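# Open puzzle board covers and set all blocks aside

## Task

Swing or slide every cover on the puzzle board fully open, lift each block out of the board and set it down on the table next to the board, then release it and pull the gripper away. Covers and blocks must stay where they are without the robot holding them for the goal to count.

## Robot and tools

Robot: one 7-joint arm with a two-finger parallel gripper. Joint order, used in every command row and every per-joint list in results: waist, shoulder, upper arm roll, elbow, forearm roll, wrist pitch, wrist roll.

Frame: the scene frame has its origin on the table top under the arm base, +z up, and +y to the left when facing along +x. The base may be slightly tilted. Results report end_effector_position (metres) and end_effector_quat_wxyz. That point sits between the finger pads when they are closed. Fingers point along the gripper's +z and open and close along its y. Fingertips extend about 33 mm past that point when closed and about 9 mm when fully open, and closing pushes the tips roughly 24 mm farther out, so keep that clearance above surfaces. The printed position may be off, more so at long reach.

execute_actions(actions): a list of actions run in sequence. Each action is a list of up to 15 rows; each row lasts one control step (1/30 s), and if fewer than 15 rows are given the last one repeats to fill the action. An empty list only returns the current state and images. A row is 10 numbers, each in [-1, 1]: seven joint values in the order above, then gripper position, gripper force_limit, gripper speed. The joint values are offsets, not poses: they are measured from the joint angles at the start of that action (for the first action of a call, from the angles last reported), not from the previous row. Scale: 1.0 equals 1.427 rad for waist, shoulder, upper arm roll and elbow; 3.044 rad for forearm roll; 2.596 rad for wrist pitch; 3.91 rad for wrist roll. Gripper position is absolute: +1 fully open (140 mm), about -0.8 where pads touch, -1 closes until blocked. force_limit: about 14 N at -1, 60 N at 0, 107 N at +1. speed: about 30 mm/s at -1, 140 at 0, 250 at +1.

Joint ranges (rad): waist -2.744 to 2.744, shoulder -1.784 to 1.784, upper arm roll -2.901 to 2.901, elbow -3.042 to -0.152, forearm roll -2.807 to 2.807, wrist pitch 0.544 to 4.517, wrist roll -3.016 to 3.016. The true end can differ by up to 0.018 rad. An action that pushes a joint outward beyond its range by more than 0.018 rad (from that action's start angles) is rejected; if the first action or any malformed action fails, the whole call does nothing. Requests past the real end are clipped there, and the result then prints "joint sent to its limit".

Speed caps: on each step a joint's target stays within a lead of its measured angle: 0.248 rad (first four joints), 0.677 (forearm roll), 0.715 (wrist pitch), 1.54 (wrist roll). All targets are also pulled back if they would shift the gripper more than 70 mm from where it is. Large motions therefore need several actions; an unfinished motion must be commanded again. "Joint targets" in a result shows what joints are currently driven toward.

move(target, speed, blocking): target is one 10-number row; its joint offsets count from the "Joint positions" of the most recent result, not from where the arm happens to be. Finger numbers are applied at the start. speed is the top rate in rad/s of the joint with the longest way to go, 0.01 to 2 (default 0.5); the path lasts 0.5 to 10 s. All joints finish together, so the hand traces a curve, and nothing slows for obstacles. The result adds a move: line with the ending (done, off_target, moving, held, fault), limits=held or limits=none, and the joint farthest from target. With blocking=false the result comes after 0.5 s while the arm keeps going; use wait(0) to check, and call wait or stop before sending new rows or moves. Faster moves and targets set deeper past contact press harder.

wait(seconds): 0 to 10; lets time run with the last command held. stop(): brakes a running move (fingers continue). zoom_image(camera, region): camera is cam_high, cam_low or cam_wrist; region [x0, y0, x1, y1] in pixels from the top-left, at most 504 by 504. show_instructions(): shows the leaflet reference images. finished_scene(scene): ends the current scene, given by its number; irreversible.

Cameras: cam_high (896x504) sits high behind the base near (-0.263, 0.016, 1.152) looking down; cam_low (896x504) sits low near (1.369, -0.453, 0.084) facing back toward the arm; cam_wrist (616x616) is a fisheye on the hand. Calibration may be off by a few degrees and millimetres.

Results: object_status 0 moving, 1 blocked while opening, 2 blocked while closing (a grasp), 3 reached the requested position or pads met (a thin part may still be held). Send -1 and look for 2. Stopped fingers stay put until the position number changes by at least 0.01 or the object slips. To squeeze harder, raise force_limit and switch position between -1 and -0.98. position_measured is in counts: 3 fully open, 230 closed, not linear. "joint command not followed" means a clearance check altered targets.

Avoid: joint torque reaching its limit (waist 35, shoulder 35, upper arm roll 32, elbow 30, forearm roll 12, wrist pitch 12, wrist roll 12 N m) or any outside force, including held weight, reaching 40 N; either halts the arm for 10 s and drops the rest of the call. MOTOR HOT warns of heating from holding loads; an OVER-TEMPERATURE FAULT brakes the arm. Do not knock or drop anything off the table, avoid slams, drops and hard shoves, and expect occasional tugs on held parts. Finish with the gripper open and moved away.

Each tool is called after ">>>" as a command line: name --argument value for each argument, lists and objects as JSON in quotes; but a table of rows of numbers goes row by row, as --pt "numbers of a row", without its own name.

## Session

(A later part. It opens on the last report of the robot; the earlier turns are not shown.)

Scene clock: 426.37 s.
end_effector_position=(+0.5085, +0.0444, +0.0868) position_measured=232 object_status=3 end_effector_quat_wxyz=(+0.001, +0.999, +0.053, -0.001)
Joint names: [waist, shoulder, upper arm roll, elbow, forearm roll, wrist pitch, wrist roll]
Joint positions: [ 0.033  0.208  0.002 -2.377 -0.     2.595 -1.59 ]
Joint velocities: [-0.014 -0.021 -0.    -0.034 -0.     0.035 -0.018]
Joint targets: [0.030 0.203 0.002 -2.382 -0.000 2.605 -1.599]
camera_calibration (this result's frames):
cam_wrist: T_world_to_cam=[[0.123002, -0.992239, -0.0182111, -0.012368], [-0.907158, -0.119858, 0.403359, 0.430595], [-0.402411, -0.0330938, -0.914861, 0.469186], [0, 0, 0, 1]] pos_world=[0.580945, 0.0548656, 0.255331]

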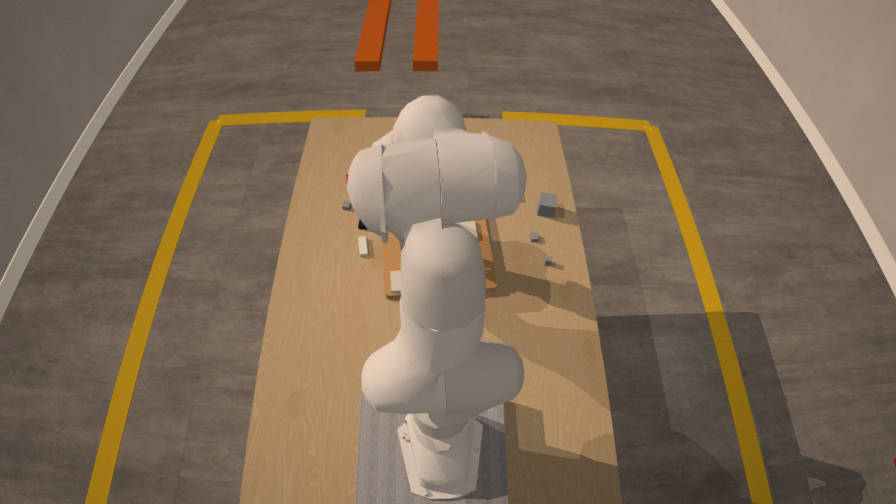

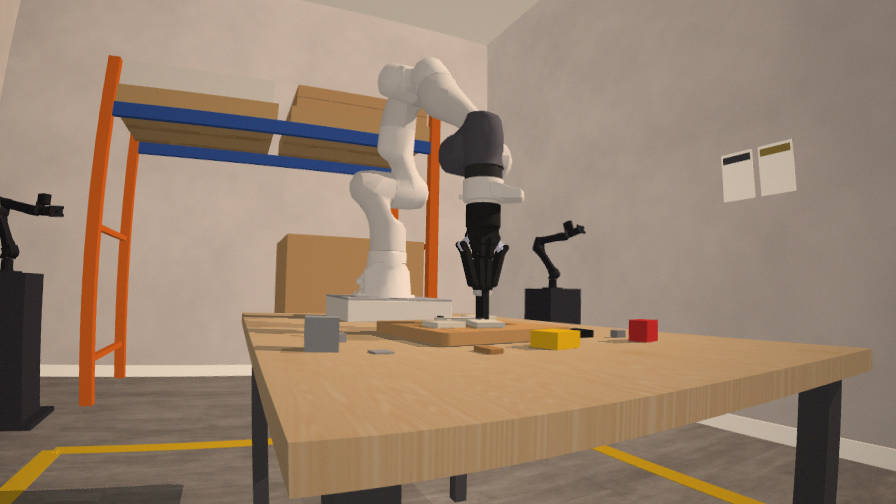

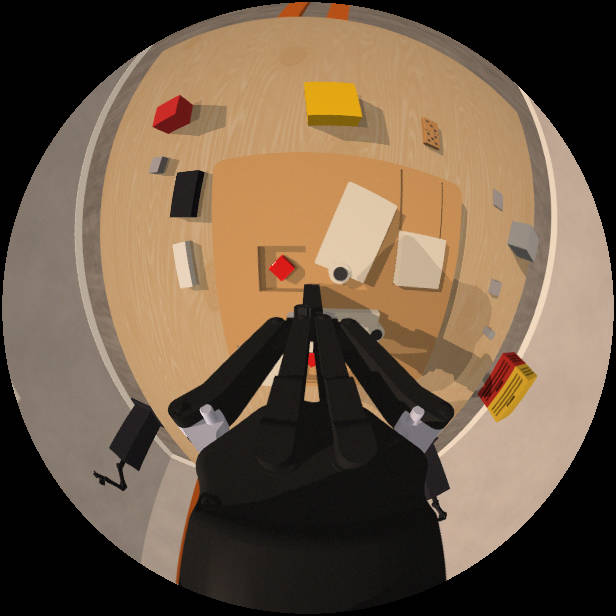

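>>> execute_actions --actions '[[[-0.002,-0.0035,0,-0.0035,0,0.0038,-0.0036,-0.85,-0.5,0.6],[-0.002,-0.0036,0,-0.004,0,0.0038,-0.0052,-0.85,-0.5,0.6],[-0.002,-0.0052,0,-0.0066,0,0.0041,-0.0068,-0.85,-0.5,0.6],[-0.002,-0.0076,0,-0.0101,0,0.0051,-0.0084,-0.85,-0.5,0.6],[-0.0022,-0.0106,0,-0.0146,0,0.0062,-0.01,-0.85,-0.5,0.6],[-0.0027,-0.0143,0,-0.02,0,0.0075,-0.0116,-0.85,-0.5,0.6],[-0.0036,-0.0186,0,-0.0263,0,0.0089,-0.0132,-0.85,-0.5,0.6],[-0.0049,-0.0234,0,-0.0334,0,0.0104,-0.0148,-0.85,-0.5,0.6],[-0.0065,-0.0288,0,-0.0412,0,0.012,-0.0164,-0.85,-0.5,0.6],[-0.0085,-0.0346,0,-0.0497,0,0.0137,-0.018,-0.85,-0.5,0.6],[-0.0107,-0.0408,0,-0.0588,0,0.0155,-0.0196,-0.85,-0.5,0.6],[-0.0133,-0.0474,0,-0.0684,0,0.0173,-0.0212,-0.85,-0.5,0.6],[-0.0162,-0.0542,0,-0.0785,0,0.0192,-0.0228,-0.85,-0.5,0.6],[-0.0193,-0.0613,0,-0.0889,0,0.0211,-0.0244,-0.85,-0.5,0.6],[-0.0227,-0.0685,0,-0.0995,0,0.023,-0.026,-0.85,-0.5,0.6]],[[-0.0125,-0.0244,0,-0.0363,0,0.0111,-0.0146,-0.85,-0.5,0.6],[-0.0163,-0.0318,0,-0.0471,0,0.013,-0.0162,-0.85,-0.5,0.6],[-0.0202,-0.0391,0,-0.0579,0,0.0149,-0.0178,-0.85,-0.5,0.6],[-0.0244,-0.0464,0,-0.0685,0,0.0166,-0.0194,-0.85,-0.5,0.6],[-0.0286,-0.0534,0,-0.0788,0,0.0183,-0.021,-0.85,-0.5,0.6],[-0.0329,-0.0603,0,-0.0889,0,0.02,-0.0226,-0.85,-0.5,0.6],[-0.0373,-0.0669,0,-0.0985,0,0.0215,-0.0242,-0.85,-0.5,0.6],[-0.0418,-0.0731,0,-0.1076,0,0.0229,-0.0258,-0.85,-0.5,0.6],[-0.0462,-0.0789,0,-0.1161,0,0.0241,-0.0274,-0.85,-0.5,0.6],[-0.0506,-0.0842,0,-0.1239,0,0.0252,-0.029,-0.85,-0.5,0.6],[-0.0549,-0.0891,0,-0.131,0,0.0262,-0.0306,-0.85,-0.5,0.6],[-0.0592,-0.0934,0,-0.1373,0,0.027,-0.0322,-0.85,-0.5,0.6],[-0.0633,-0.097,0,-0.1427,0,0.0276,-0.0338,-0.85,-0.5,0.6],[-0.0673,-0.1001,0,-0.1472,0,0.0281,-0.0354,-0.85,-0.5,0.6],[-0.0711,-0.1025,0,-0.1507,0,0.0283,-0.037,-0.85,-0.5,0.6]],[[-0.0138,-0.0096,0,-0.0141,0,0.0045,-0.0154,-0.85,-0.5,0.6],[-0.0172,-0.0106,0,-0.0157,0,0.0045,-0.0154,-0.85,-0.5,0.6],[-0.0203,-0.011,0,-0.0162,0,0.0045,-0.0154,-0.85,-0.5,0.6],[-0.0232,-0.011,0,-0.0162,0,0.0045,-0.0154,-0.85,-0.5,0.6],[-0.0258,-0.011,0,-0.0162,0,0.0045,-0.0154,-0.85,-0.5,0.6],[-0.028,-0.011,0,-0.0162,0,0.0045,-0.0154,-0.85,-0.5,0.6],[-0.03,-0.011,0,-0.0162,0,0.0045,-0.0154,-0.85,-0.5,0.6],[-0.0316,-0.011,0,-0.0162,0,0.0045,-0.0154,-0.85,-0.5,0.6],[-0.0328,-0.011,0,-0.0162,0,0.0045,-0.0154,-0.85,-0.5,0.6],[-0.0338,-0.011,0,-0.0162,0,0.0045,-0.0154,-0.85,-0.5,0.6],[-0.0343,-0.011,0,-0.0162,0,0.0045,-0.0154,-0.85,-0.5,0.6],[-0.0345,-0.011,0,-0.0162,0,0.0045,-0.0154,-0.85,-0.5,0.6]]]'

>>> zoom_image --camera "cam_wrist" --region '[230, 190, 400, 340]'

Scene clock: 511.67 s.
end_effector_position=(+0.4127, -0.0232, +0.0870) position_measured=232 object_status=3 end_effector_quat_wxyz=(+0.003, +0.997, +0.075, +0.001)
Joint names: [waist, shoulder, upper arm roll, elbow, forearm roll, wrist pitch, wrist roll]
Joint positions: [-0.114 -0.014  0.006 -2.701 -0.     2.7   -1.777]
Joint velocities: [-0.004 -0.001  0.003 -0.     0.    -0.    -0.037]
Joint targets: [-0.121 -0.017 0.003 -2.703 -0.000 2.706 -1.791]
camera_calibration (this result's frames):
cam_wrist: T_world_to_cam=[[0.166747, -0.985874, -0.0157338, -0.0857209], [-0.902271, -0.159003, 0.40078, 0.33282], [-0.39762, -0.0526326, -0.916039, 0.426362], [0, 0, 0, 1]] pos_world=[0.484117, -0.00915027, 0.255828]

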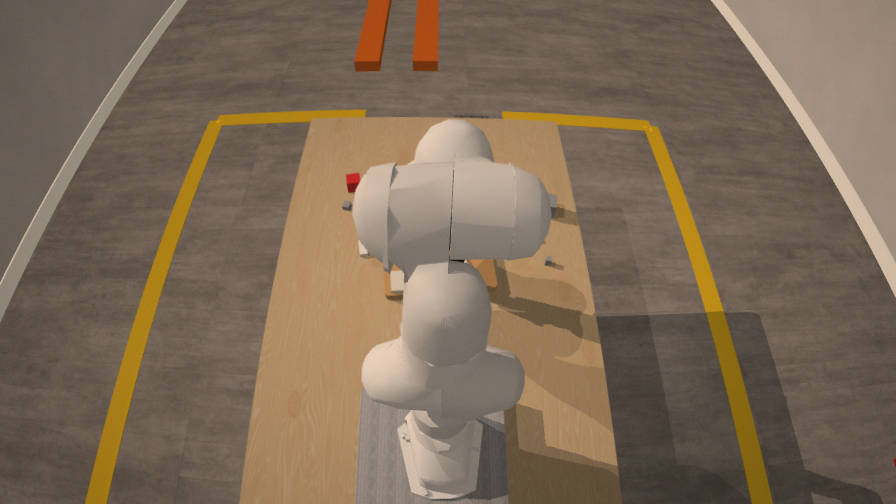

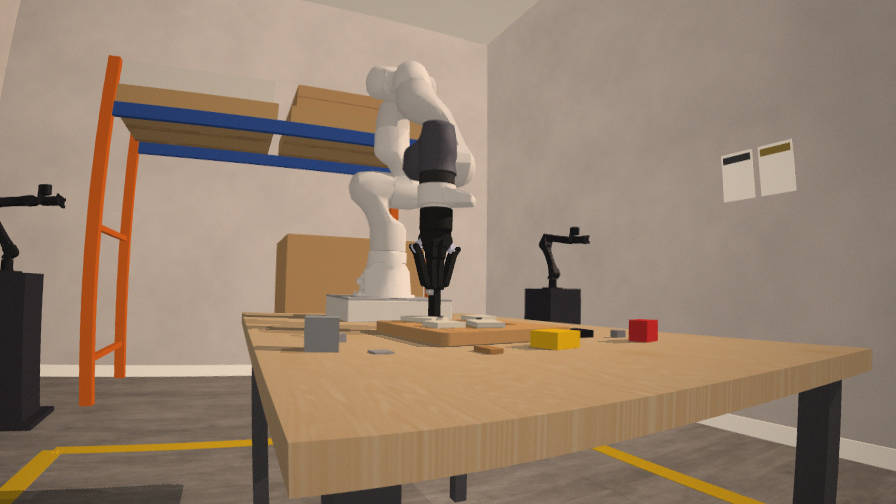

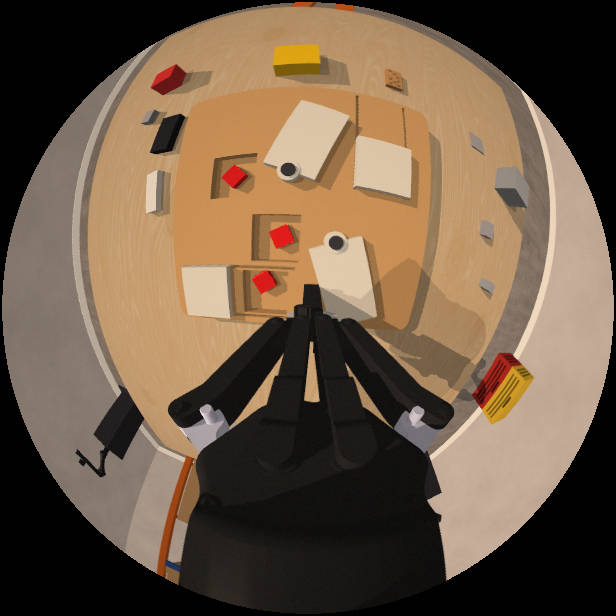

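Region (230, 190, 400, 340) of cam_wrist's 616x616 image, scaled by 2.965, with more detail than that image has; it fills the top 445 rows of this view, and the rest is white.

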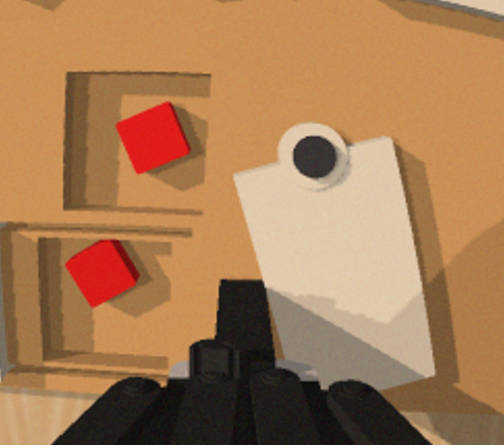

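>>> execute_actions --actions '[]'

>>> zoom_image --camera "cam_wrist" --region '[240, 200, 324, 284]'

>>> zoom_image --camera "cam_wrist" --region '[225, 250, 309, 334]'

>>> zoom_image --camera "cam_wrist" --region '[295, 225, 395, 325]'

Scene clock: 524.47 s.
end_effector_position=(+0.4127, -0.0233, +0.0870) position_measured=232 object_status=3 end_effector_quat_wxyz=(+0.003, +0.997, +0.081, +0.001)
Joint names: [waist, shoulder, upper arm roll, elbow, forearm roll, wrist pitch, wrist roll]
Joint positions: [-0.114 -0.014  0.006 -2.701 -0.     2.7   -1.789]
Joint velocities: [ 0.001 -0.001  0.001  0.    -0.001  0.     0.001]
Joint targets: [-0.121 -0.017 0.003 -2.703 -0.000 2.706 -1.791]
camera_calibration (this result's frames):
cam_wrist: T_world_to_cam=[[0.177939, -0.983916, -0.0157018, -0.0904246], [-0.900411, -0.169233, 0.400773, 0.331733], [-0.396985, -0.0571753, -0.916043, 0.425956], [0, 0, 0, 1]] pos_world=[0.483884, -0.00847576, 0.255824]

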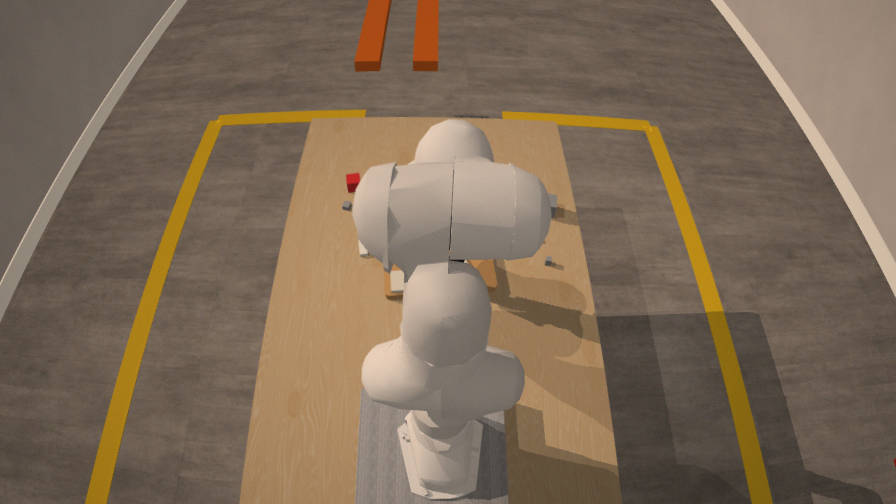

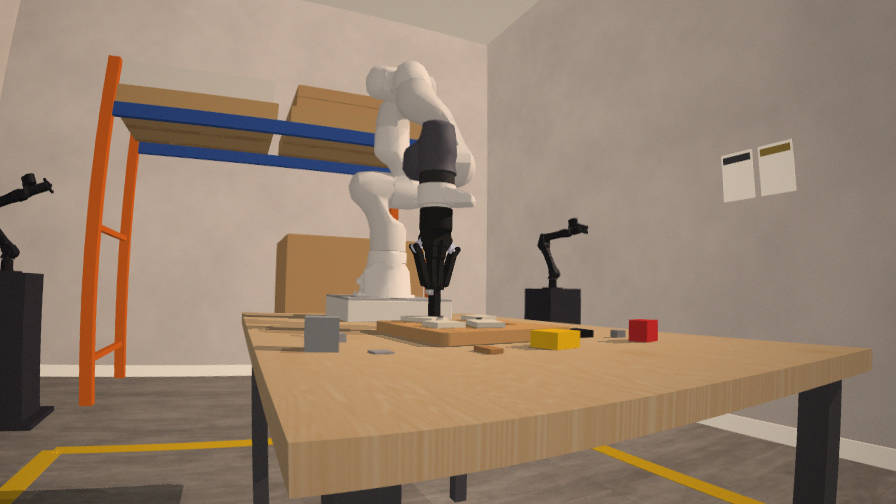

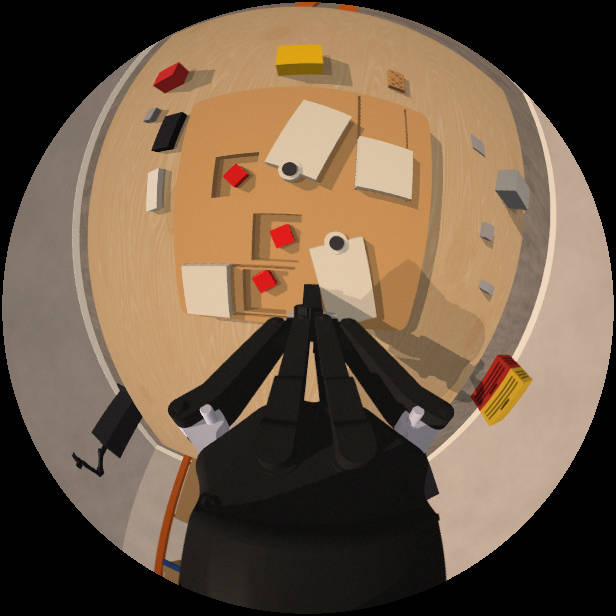

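Region (240, 200, 324, 284) of cam_wrist's 616x616 image, scaled by 6.000, with more detail than that image has.

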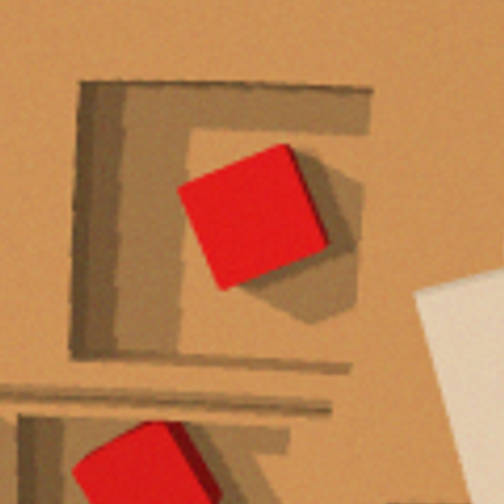

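Region (225, 250, 309, 334) of cam_wrist's 616x616 image, scaled by 6.000, with more detail than that image has.

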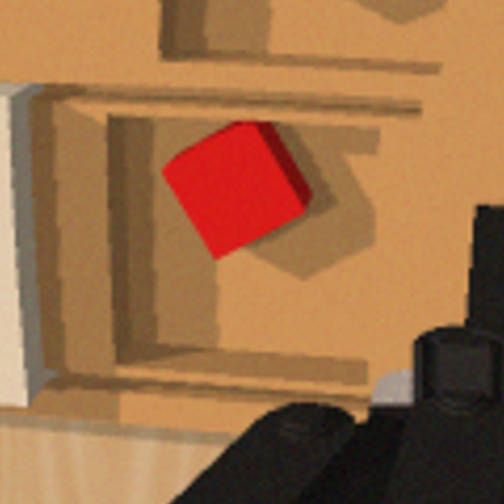

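Region (295, 225, 395, 325) of cam_wrist's 616x616 image, scaled by 5.040, with more detail than that image has.

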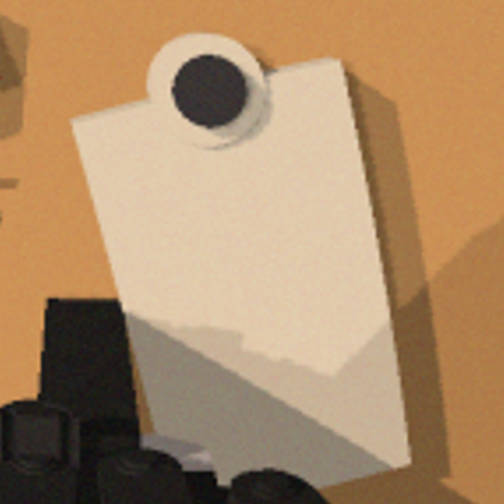

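>>> execute_actions --actions '[[[0.003,0,-0.002,0,0,0.002,-0.01,-0.85,-0.5,0],[0.007,0,-0.004,0,0,0.002,-0.02,-0.85,-0.5,0],[0.0135,0.001,-0.006,0,0,0.0025,-0.03,-0.85,-0.5,0],[0.021,0.002,-0.006,0,0,0.003,-0.038,-0.85,-0.5,0],[0.03,0.003,-0.006,0,0,0.0035,-0.044,-0.85,-0.5,0],[0.041,0.004,-0.006,0,0,0.004,-0.048,-0.5,-0.5,0],[0.052,0.005,-0.006,0,0,0.0045,-0.05,-0.5,-0.5,0],[0.062,0.006,-0.006,0,0,0.0049,-0.05,-0.5,-0.5,0],[0.072,0.007,-0.006,0,0,0.0049,-0.048,-0.5,-0.5,0],[0.08,0.0076,-0.006,0,0,0.0049,-0.045,-0.5,-0.5,0],[0.086,0.0076,-0.006,0,0,0.0049,-0.042,-0.5,-0.5,0],[0.09,0.0076,-0.006,0,0,0.0049,-0.039,-0.5,-0.5,0],[0.0911,0.0076,-0.006,0,0,0.0049,-0.0365,-0.5,-0.5,0],[0.0911,0.0076,-0.006,0,0,0.0049,-0.0355,-0.5,-0.5,0]]]'

Scene clock: 643.20 s.
end_effector_position=(+0.4124, +0.0243, +0.0842) position_measured=192 object_status=0 end_effector_quat_wxyz=(+0.002, +0.980, +0.197, +0.000)
Joint names: [waist, shoulder, upper arm roll, elbow, forearm roll, wrist pitch, wrist roll]
Joint positions: [ 0.009 -0.006 -0.002 -2.701 -0.     2.708 -1.909]
Joint velocities: [ 0.077  0.002  0.001 -0.    -0.001  0.006 -0.047]
Joint targets: [0.016 -0.004 -0.002 -2.701 -0.000 2.713 -1.928]
camera_calibration (this result's frames):
cam_wrist: T_world_to_cam=[[0.403006, -0.915031, -0.0174208, -0.137949], [-0.835213, -0.375501, 0.40177, 0.318783], [-0.374173, -0.147366, -0.915575, 0.418697], [0, 0, 0, 1]] pos_world=[0.478511, 0.0551775, 0.252868]

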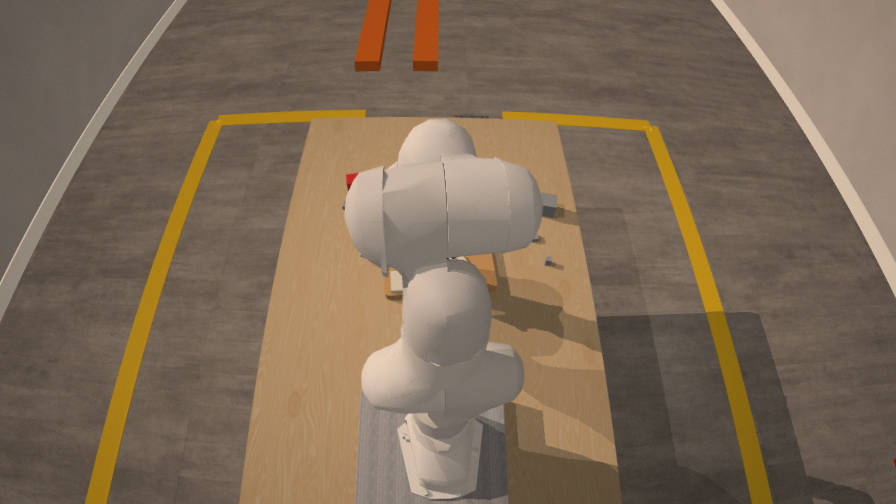

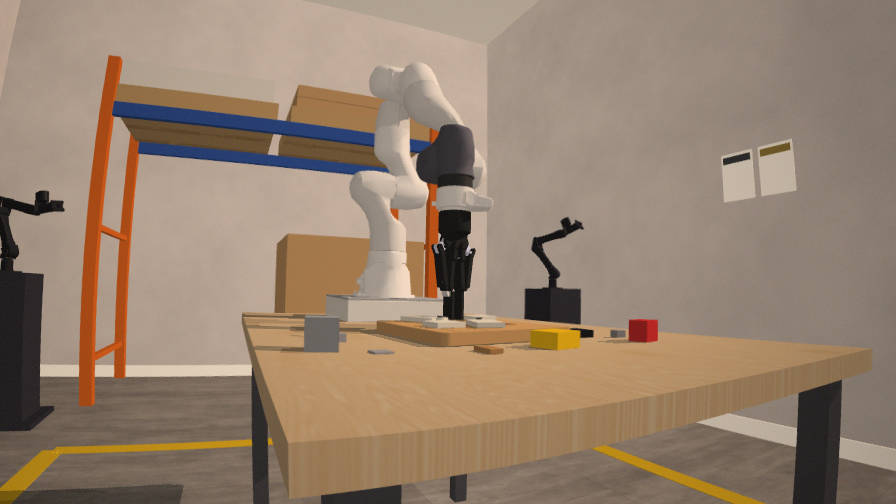

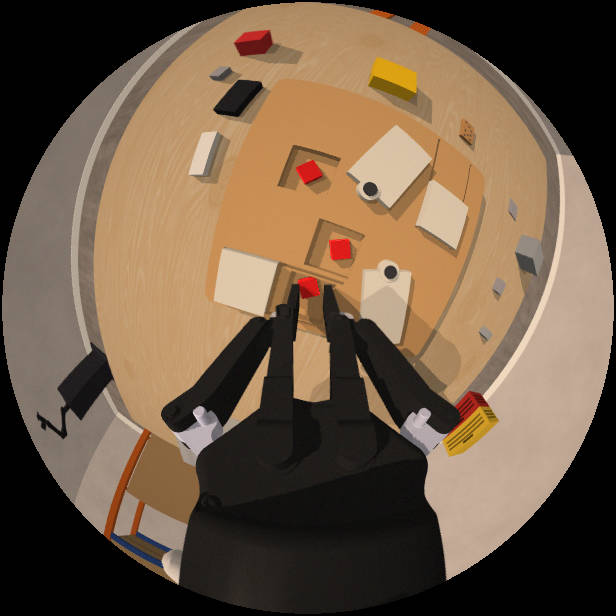

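>>> execute_actions --actions '[]'

>>> zoom_image --camera "cam_wrist" --region '[275, 255, 347, 327]'

Scene clock: 646.33 s.
end_effector_position=(+0.4127, +0.0262, +0.0842) position_measured=192 object_status=3 end_effector_quat_wxyz=(+0.002, +0.978, +0.207, +0.001)
Joint names: [waist, shoulder, upper arm roll, elbow, forearm roll, wrist pitch, wrist roll]
Joint positions: [ 0.013 -0.006 -0.002 -2.701 -0.     2.709 -1.924]
Joint velocities: [-0.    -0.    -0.    -0.    -0.    -0.001  0.001]
Joint targets: [0.016 -0.004 -0.002 -2.701 -0.000 2.713 -1.928]
camera_calibration (this result's frames):
cam_wrist: T_world_to_cam=[[0.420099, -0.907317, -0.0170898, -0.143577], [-0.828441, -0.39113, 0.400877, 0.317368], [-0.370407, -0.15425, -0.915973, 0.417765], [0, 0, 0, 1]] pos_world=[0.477981, 0.0583022, 0.252982]

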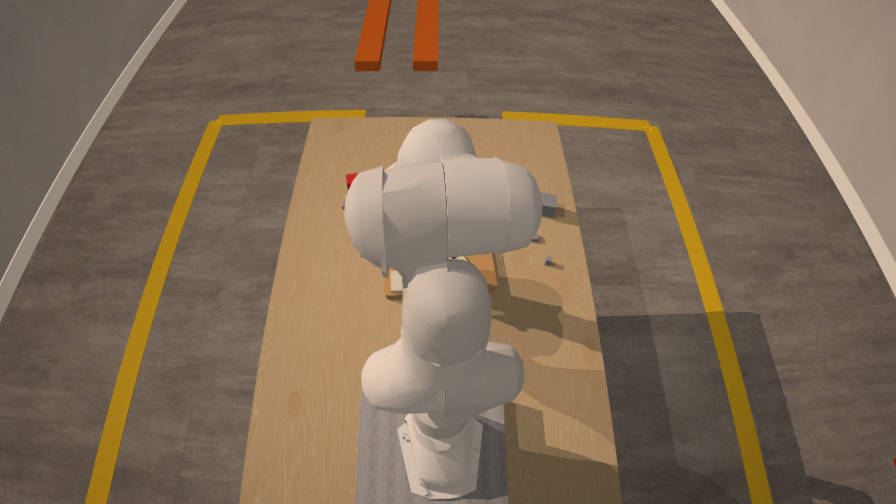

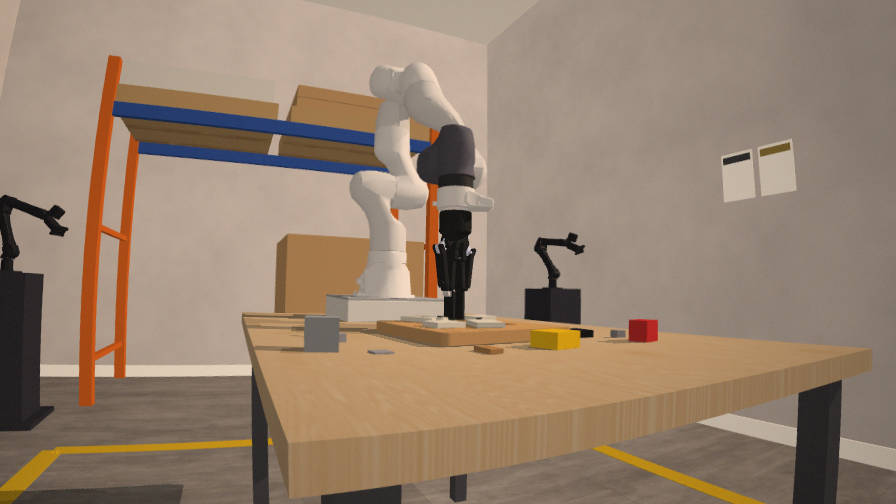

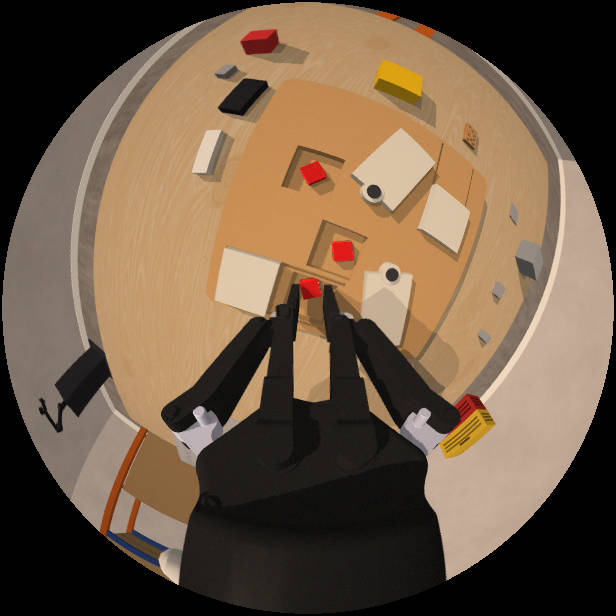

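Region (275, 255, 347, 327) of cam_wrist's 616x616 image, scaled by 7.000, with more detail than that image has.

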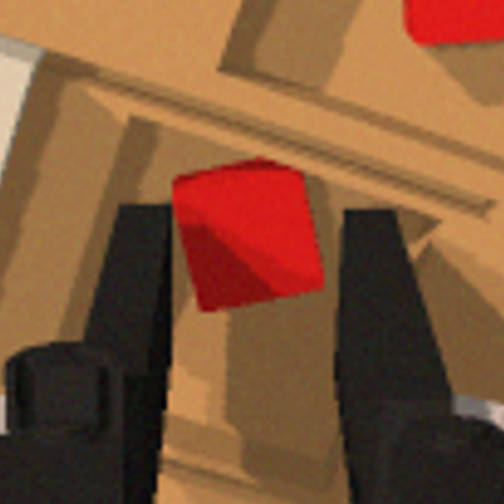

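>>> execute_actions --actions '[[[0.0025,0.002,0,0,0,0.0008,-0.001,-0.5,-0.5,0],[0.003,0.0026,0,0,0,0.0008,-0.001,-0.5,-0.5,0],[0.0035,0.0032,0,0,0,0.0008,-0.001,-0.5,-0.5,0],[0.0035,0.0038,0,0,0,0.0008,-0.001,-0.5,-0.5,0],[0.0035,0.0044,0,0,0,0.0008,-0.001,-0.5,-0.5,0],[0.0035,0.005,0,0,0,0.0008,-0.001,-0.5,-0.5,0]]]'

>>> zoom_image --camera "cam_wrist" --region '[275, 255, 347, 327]'

Scene clock: 666.33 s.
end_effector_position=(+0.4112, +0.0271, +0.0824) position_measured=192 object_status=3 end_effector_quat_wxyz=(+0.001, +0.978, +0.208, -0.002)
Joint names: [waist, shoulder, upper arm roll, elbow, forearm roll, wrist pitch, wrist roll]
Joint positions: [ 0.016 -0.001 -0.002 -2.701 -0.     2.709 -1.924]
Joint velocities: [-0.     0.    -0.001 -0.001 -0.001  0.    -0.001]
Joint targets: [0.018 0.001 -0.002 -2.701 -0.000 2.711 -1.927]
camera_calibration (this result's frames):
cam_wrist: T_world_to_cam=[[0.422332, -0.906247, -0.0187446, -0.142932], [-0.825627, -0.393132, 0.404707, 0.315828], [-0.374134, -0.155445, -0.914254, 0.41708], [0, 0, 0, 1]] pos_world=[0.477164, 0.0594632, 0.25082]

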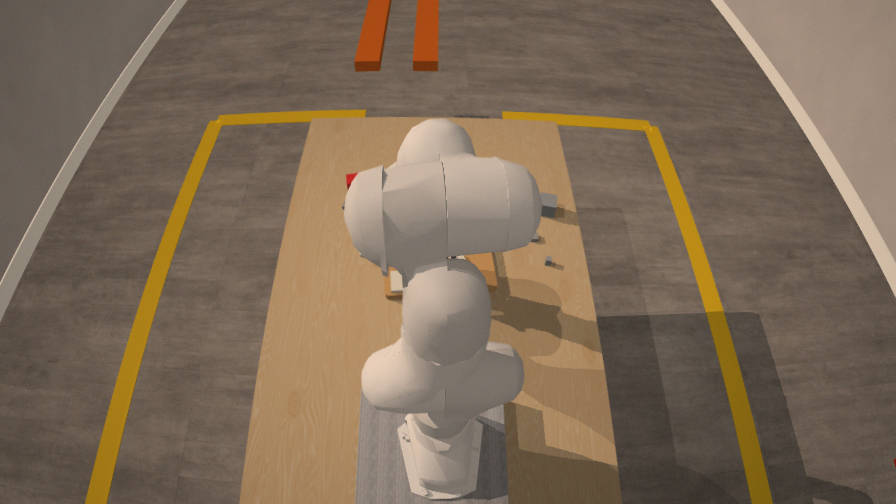

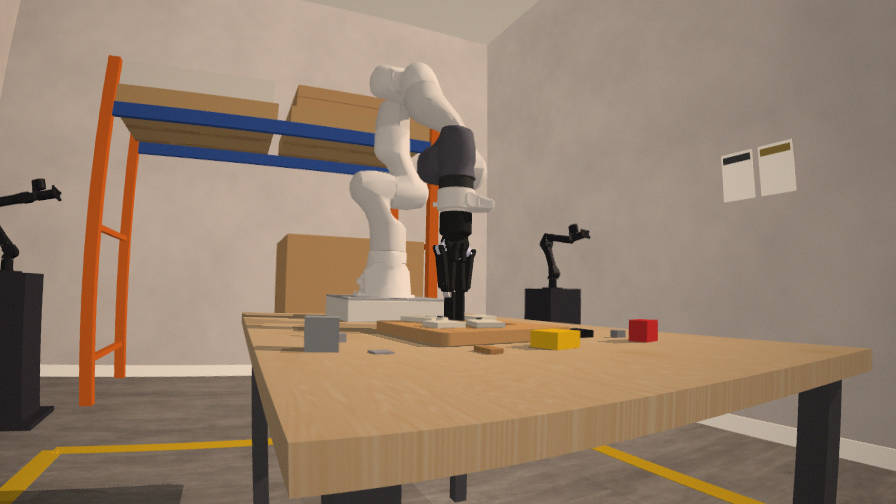

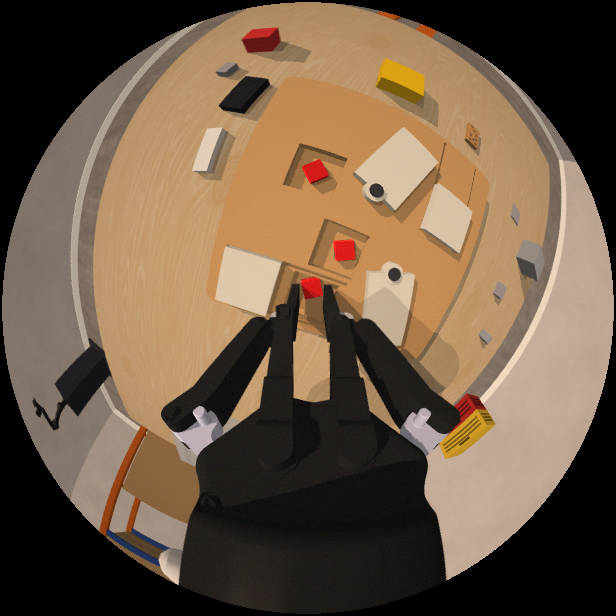

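Region (275, 255, 347, 327) of cam_wrist's 616x616 image, scaled by 7.000, with more detail than that image has.

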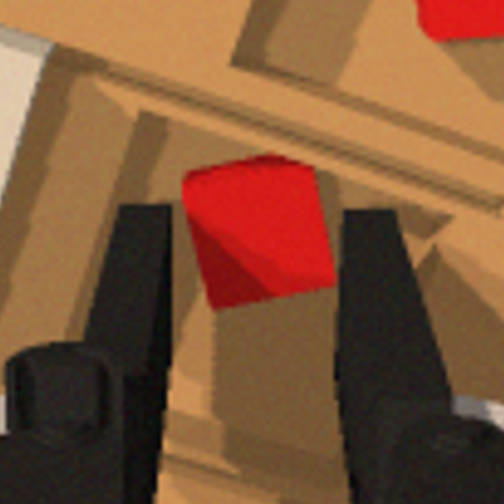

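>>> execute_actions --actions '[[[-0.003,0.0014,0,0,0,0.0022,-0.001,-0.5,-0.5,0],[-0.003,0.0016,0,0,0,0.003,-0.001,-0.5,-0.5,0],[-0.003,0.0026,0,0,0,0.004,-0.001,-0.5,-0.5,0],[-0.003,0.004,0,0,0,0.005,-0.001,-0.5,-0.5,0],[-0.003,0.0058,0,0,0,0.0061,-0.001,-0.5,-0.5,0],[-0.003,0.0077,0,0,0,0.0072,-0.001,-0.5,-0.5,0],[-0.003,0.0097,0,0,0,0.0083,-0.001,-0.5,-0.5,0],[-0.003,0.0117,0,0,0,0.0094,-0.001,-0.5,-0.5,0],[-0.003,0.0137,0,0,0,0.0105,-0.001,-0.5,-0.5,0],[-0.003,0.0157,0,0,0,0.0116,-0.001,-0.5,-0.5,0],[-0.003,0.0177,0,0,0,0.0127,-0.001,-0.5,-0.5,0],[-0.003,0.0197,0,0,0,0.0137,-0.001,-0.5,-0.5,0],[-0.003,0.0217,0,0,0,0.0145,-0.001,-0.5,-0.5,0],[-0.003,0.0235,0,0,0,0.0145,-0.001,-0.5,-0.5,0],[-0.003,0.0249,0,0,0,0.0145,-0.001,-0.5,-0.5,0]]]'

Scene clock: 681.00 s.
end_effector_position=(+0.4107, +0.0263, +0.0734) position_measured=192 object_status=3 end_effector_quat_wxyz=(+0.001, +0.978, +0.207, -0.002)
Joint names: [waist, shoulder, upper arm roll, elbow, forearm roll, wrist pitch, wrist roll]
Joint positions: [ 0.014  0.026 -0.002 -2.701 -0.     2.735 -1.924]
Joint velocities: [ 0.     0.076  0.001 -0.    -0.001  0.044 -0.001]
Joint targets: [0.011 0.034 -0.002 -2.701 -0.000 2.747 -1.927]
camera_calibration (this result's frames):
cam_wrist: T_world_to_cam=[[0.420634, -0.907027, -0.0192174, -0.142883], [-0.825758, -0.391547, 0.405973, 0.318616], [-0.375753, -0.154897, -0.913683, 0.409152], [0, 0, 0, 1]] pos_world=[0.476941, 0.0585312, 0.241739]

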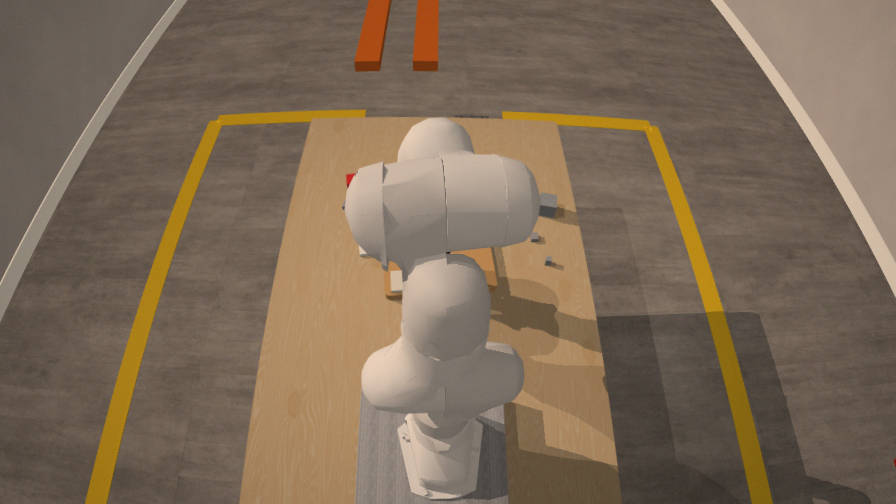

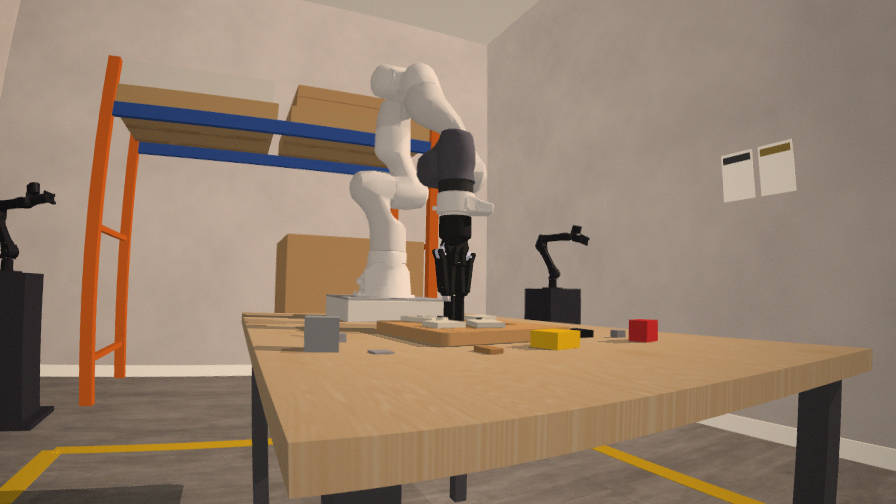

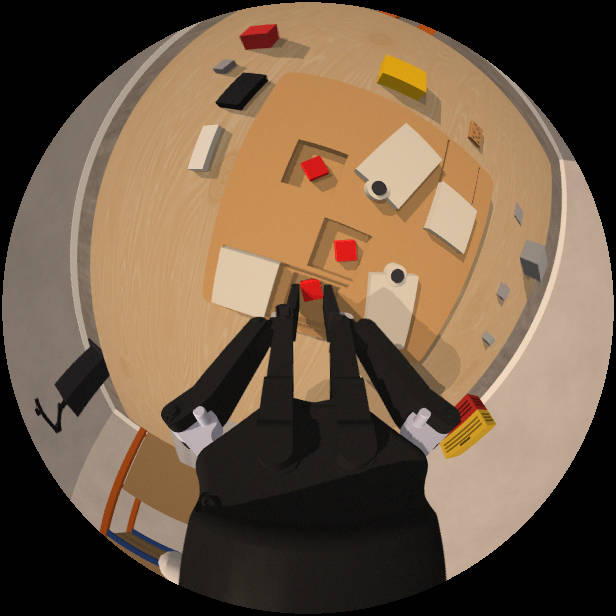

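>>> execute_actions --actions '[[[0,0.0056,0,0,0,0.0035,-0.004,-1,-0.2,-1],[0,0.0056,0,0,0,0.0035,-0.008,-1,-0.2,-1],[0,0.0056,0,0,0,0.0035,-0.012,-1,-0.2,-1],[0,0.0056,0,0,0,0.0035,-0.012,-1,-0.2,-1]]]'

>>> zoom_image --camera "cam_wrist" --region '[275, 255, 347, 327]'

Scene clock: 689.20 s.
end_effector_position=(+0.4115, +0.0263, +0.0720) position_measured=205 object_status=0 end_effector_quat_wxyz=(+0.002, +0.975, +0.223, -0.001)
Joint names: [waist, shoulder, upper arm roll, elbow, forearm roll, wrist pitch, wrist roll]
Joint positions: [ 0.014  0.031 -0.002 -2.701 -0.     2.743 -1.957]
Joint velocities: [ 0.001  0.    -0.    -0.001  0.002  0.001 -0.031]
Joint targets: [0.014 0.034 -0.002 -2.701 -0.000 2.744 -1.971]
camera_calibration (this result's frames):
cam_wrist: T_world_to_cam=[[0.45058, -0.892548, -0.0183147, -0.156027], [-0.813344, -0.41888, 0.403748, 0.315662], [-0.368036, -0.167024, -0.914687, 0.405413], [0, 0, 0, 1]] pos_world=[0.476251, 0.0606768, 0.240521]

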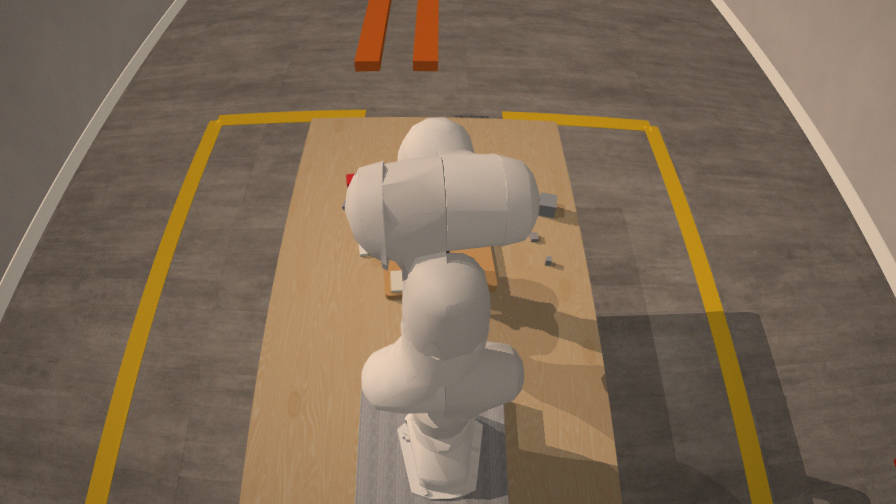

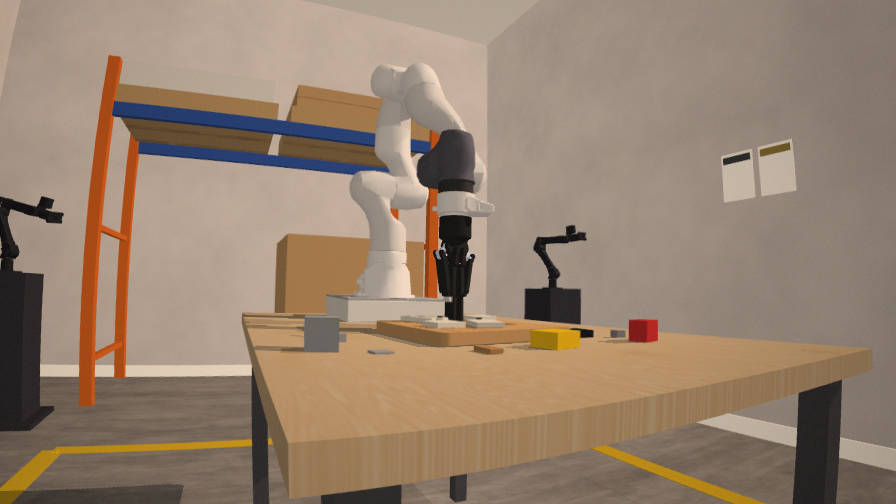

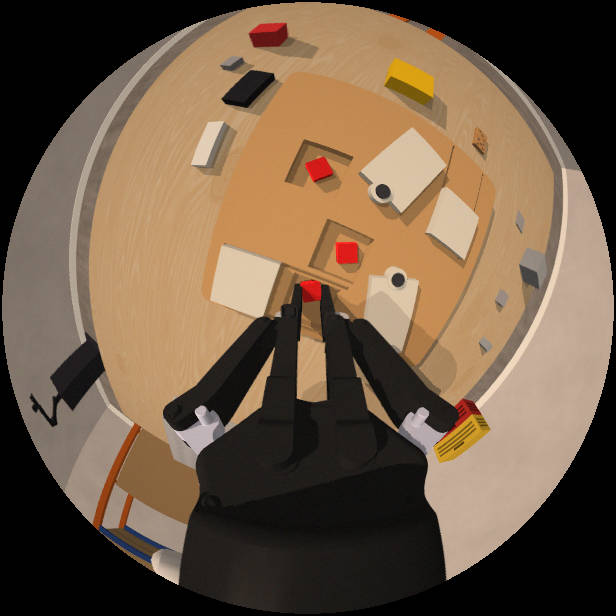

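Region (275, 255, 347, 327) of cam_wrist's 616x616 image, scaled by 7.000, with more detail than that image has.

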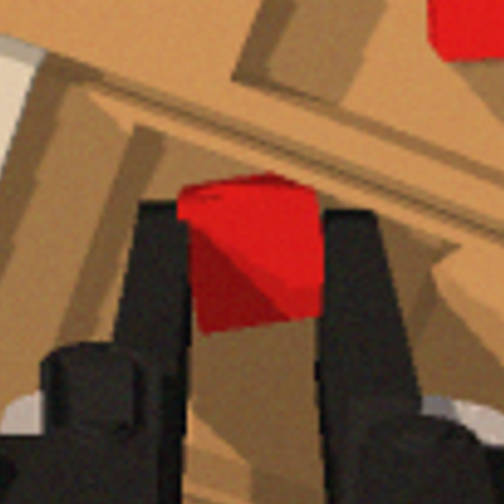

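>>> execute_actions --actions '[]'

>>> zoom_image --camera "cam_wrist" --region '[275, 255, 347, 327]'

Scene clock: 692.13 s.
end_effector_position=(+0.4116, +0.0263, +0.0720) position_measured=205 object_status=2 end_effector_quat_wxyz=(+0.002, +0.974, +0.228, -0.001)
Joint names: [waist, shoulder, upper arm roll, elbow, forearm roll, wrist pitch, wrist roll]
Joint positions: [ 0.014  0.031 -0.002 -2.701 -0.     2.743 -1.966]
Joint velocities: [ 0.002  0.     0.     0.001 -0.     0.     0.   ]
Joint targets: [0.014 0.034 -0.002 -2.701 -0.000 2.744 -1.971]
camera_calibration (this result's frames):
cam_wrist: T_world_to_cam=[[0.458817, -0.888342, -0.0182889, -0.15955], [-0.809472, -0.426392, 0.403663, 0.314309], [-0.36639, -0.170404, -0.914725, 0.404867], [0, 0, 0, 1]] pos_world=[0.475968, 0.0612744, 0.240548]

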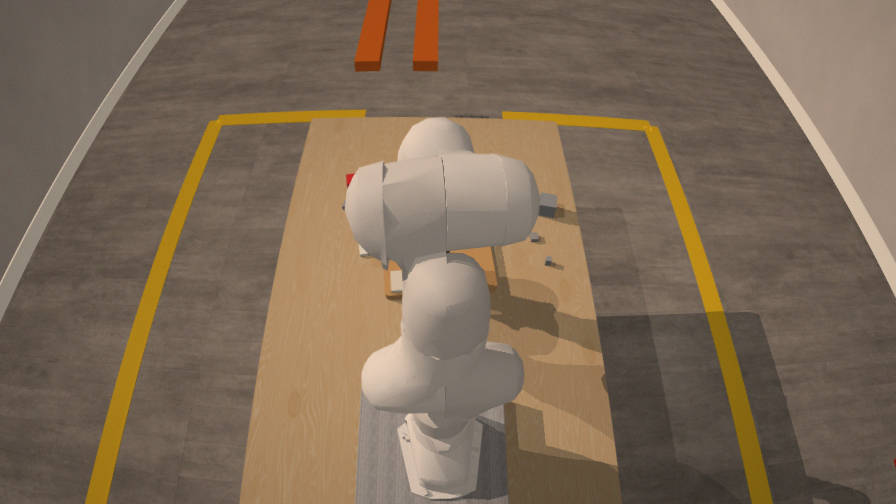

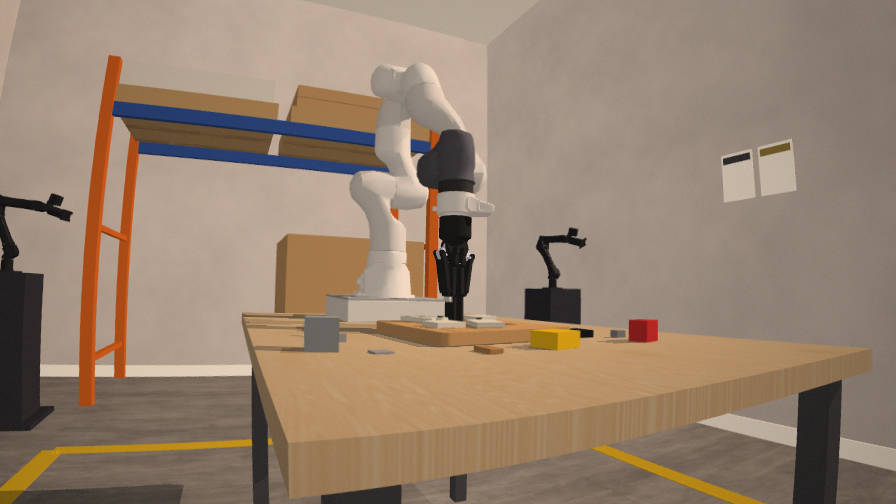

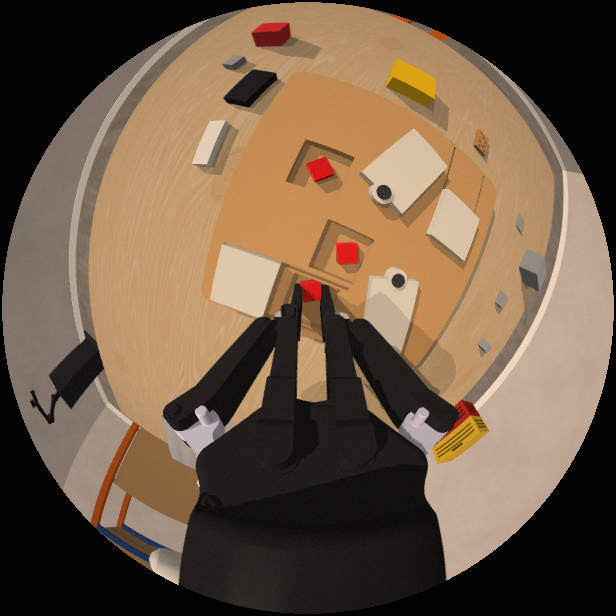

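Region (275, 255, 347, 327) of cam_wrist's 616x616 image, scaled by 7.000, with more detail than that image has.

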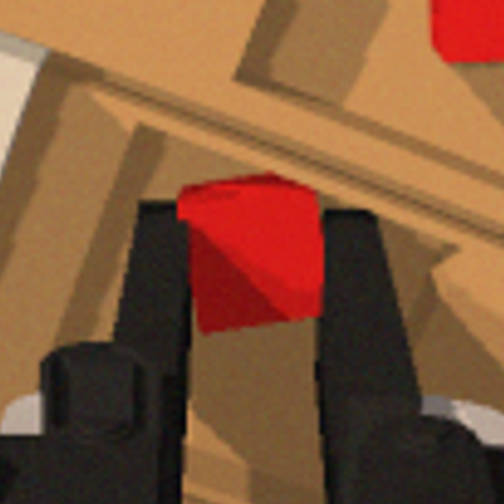

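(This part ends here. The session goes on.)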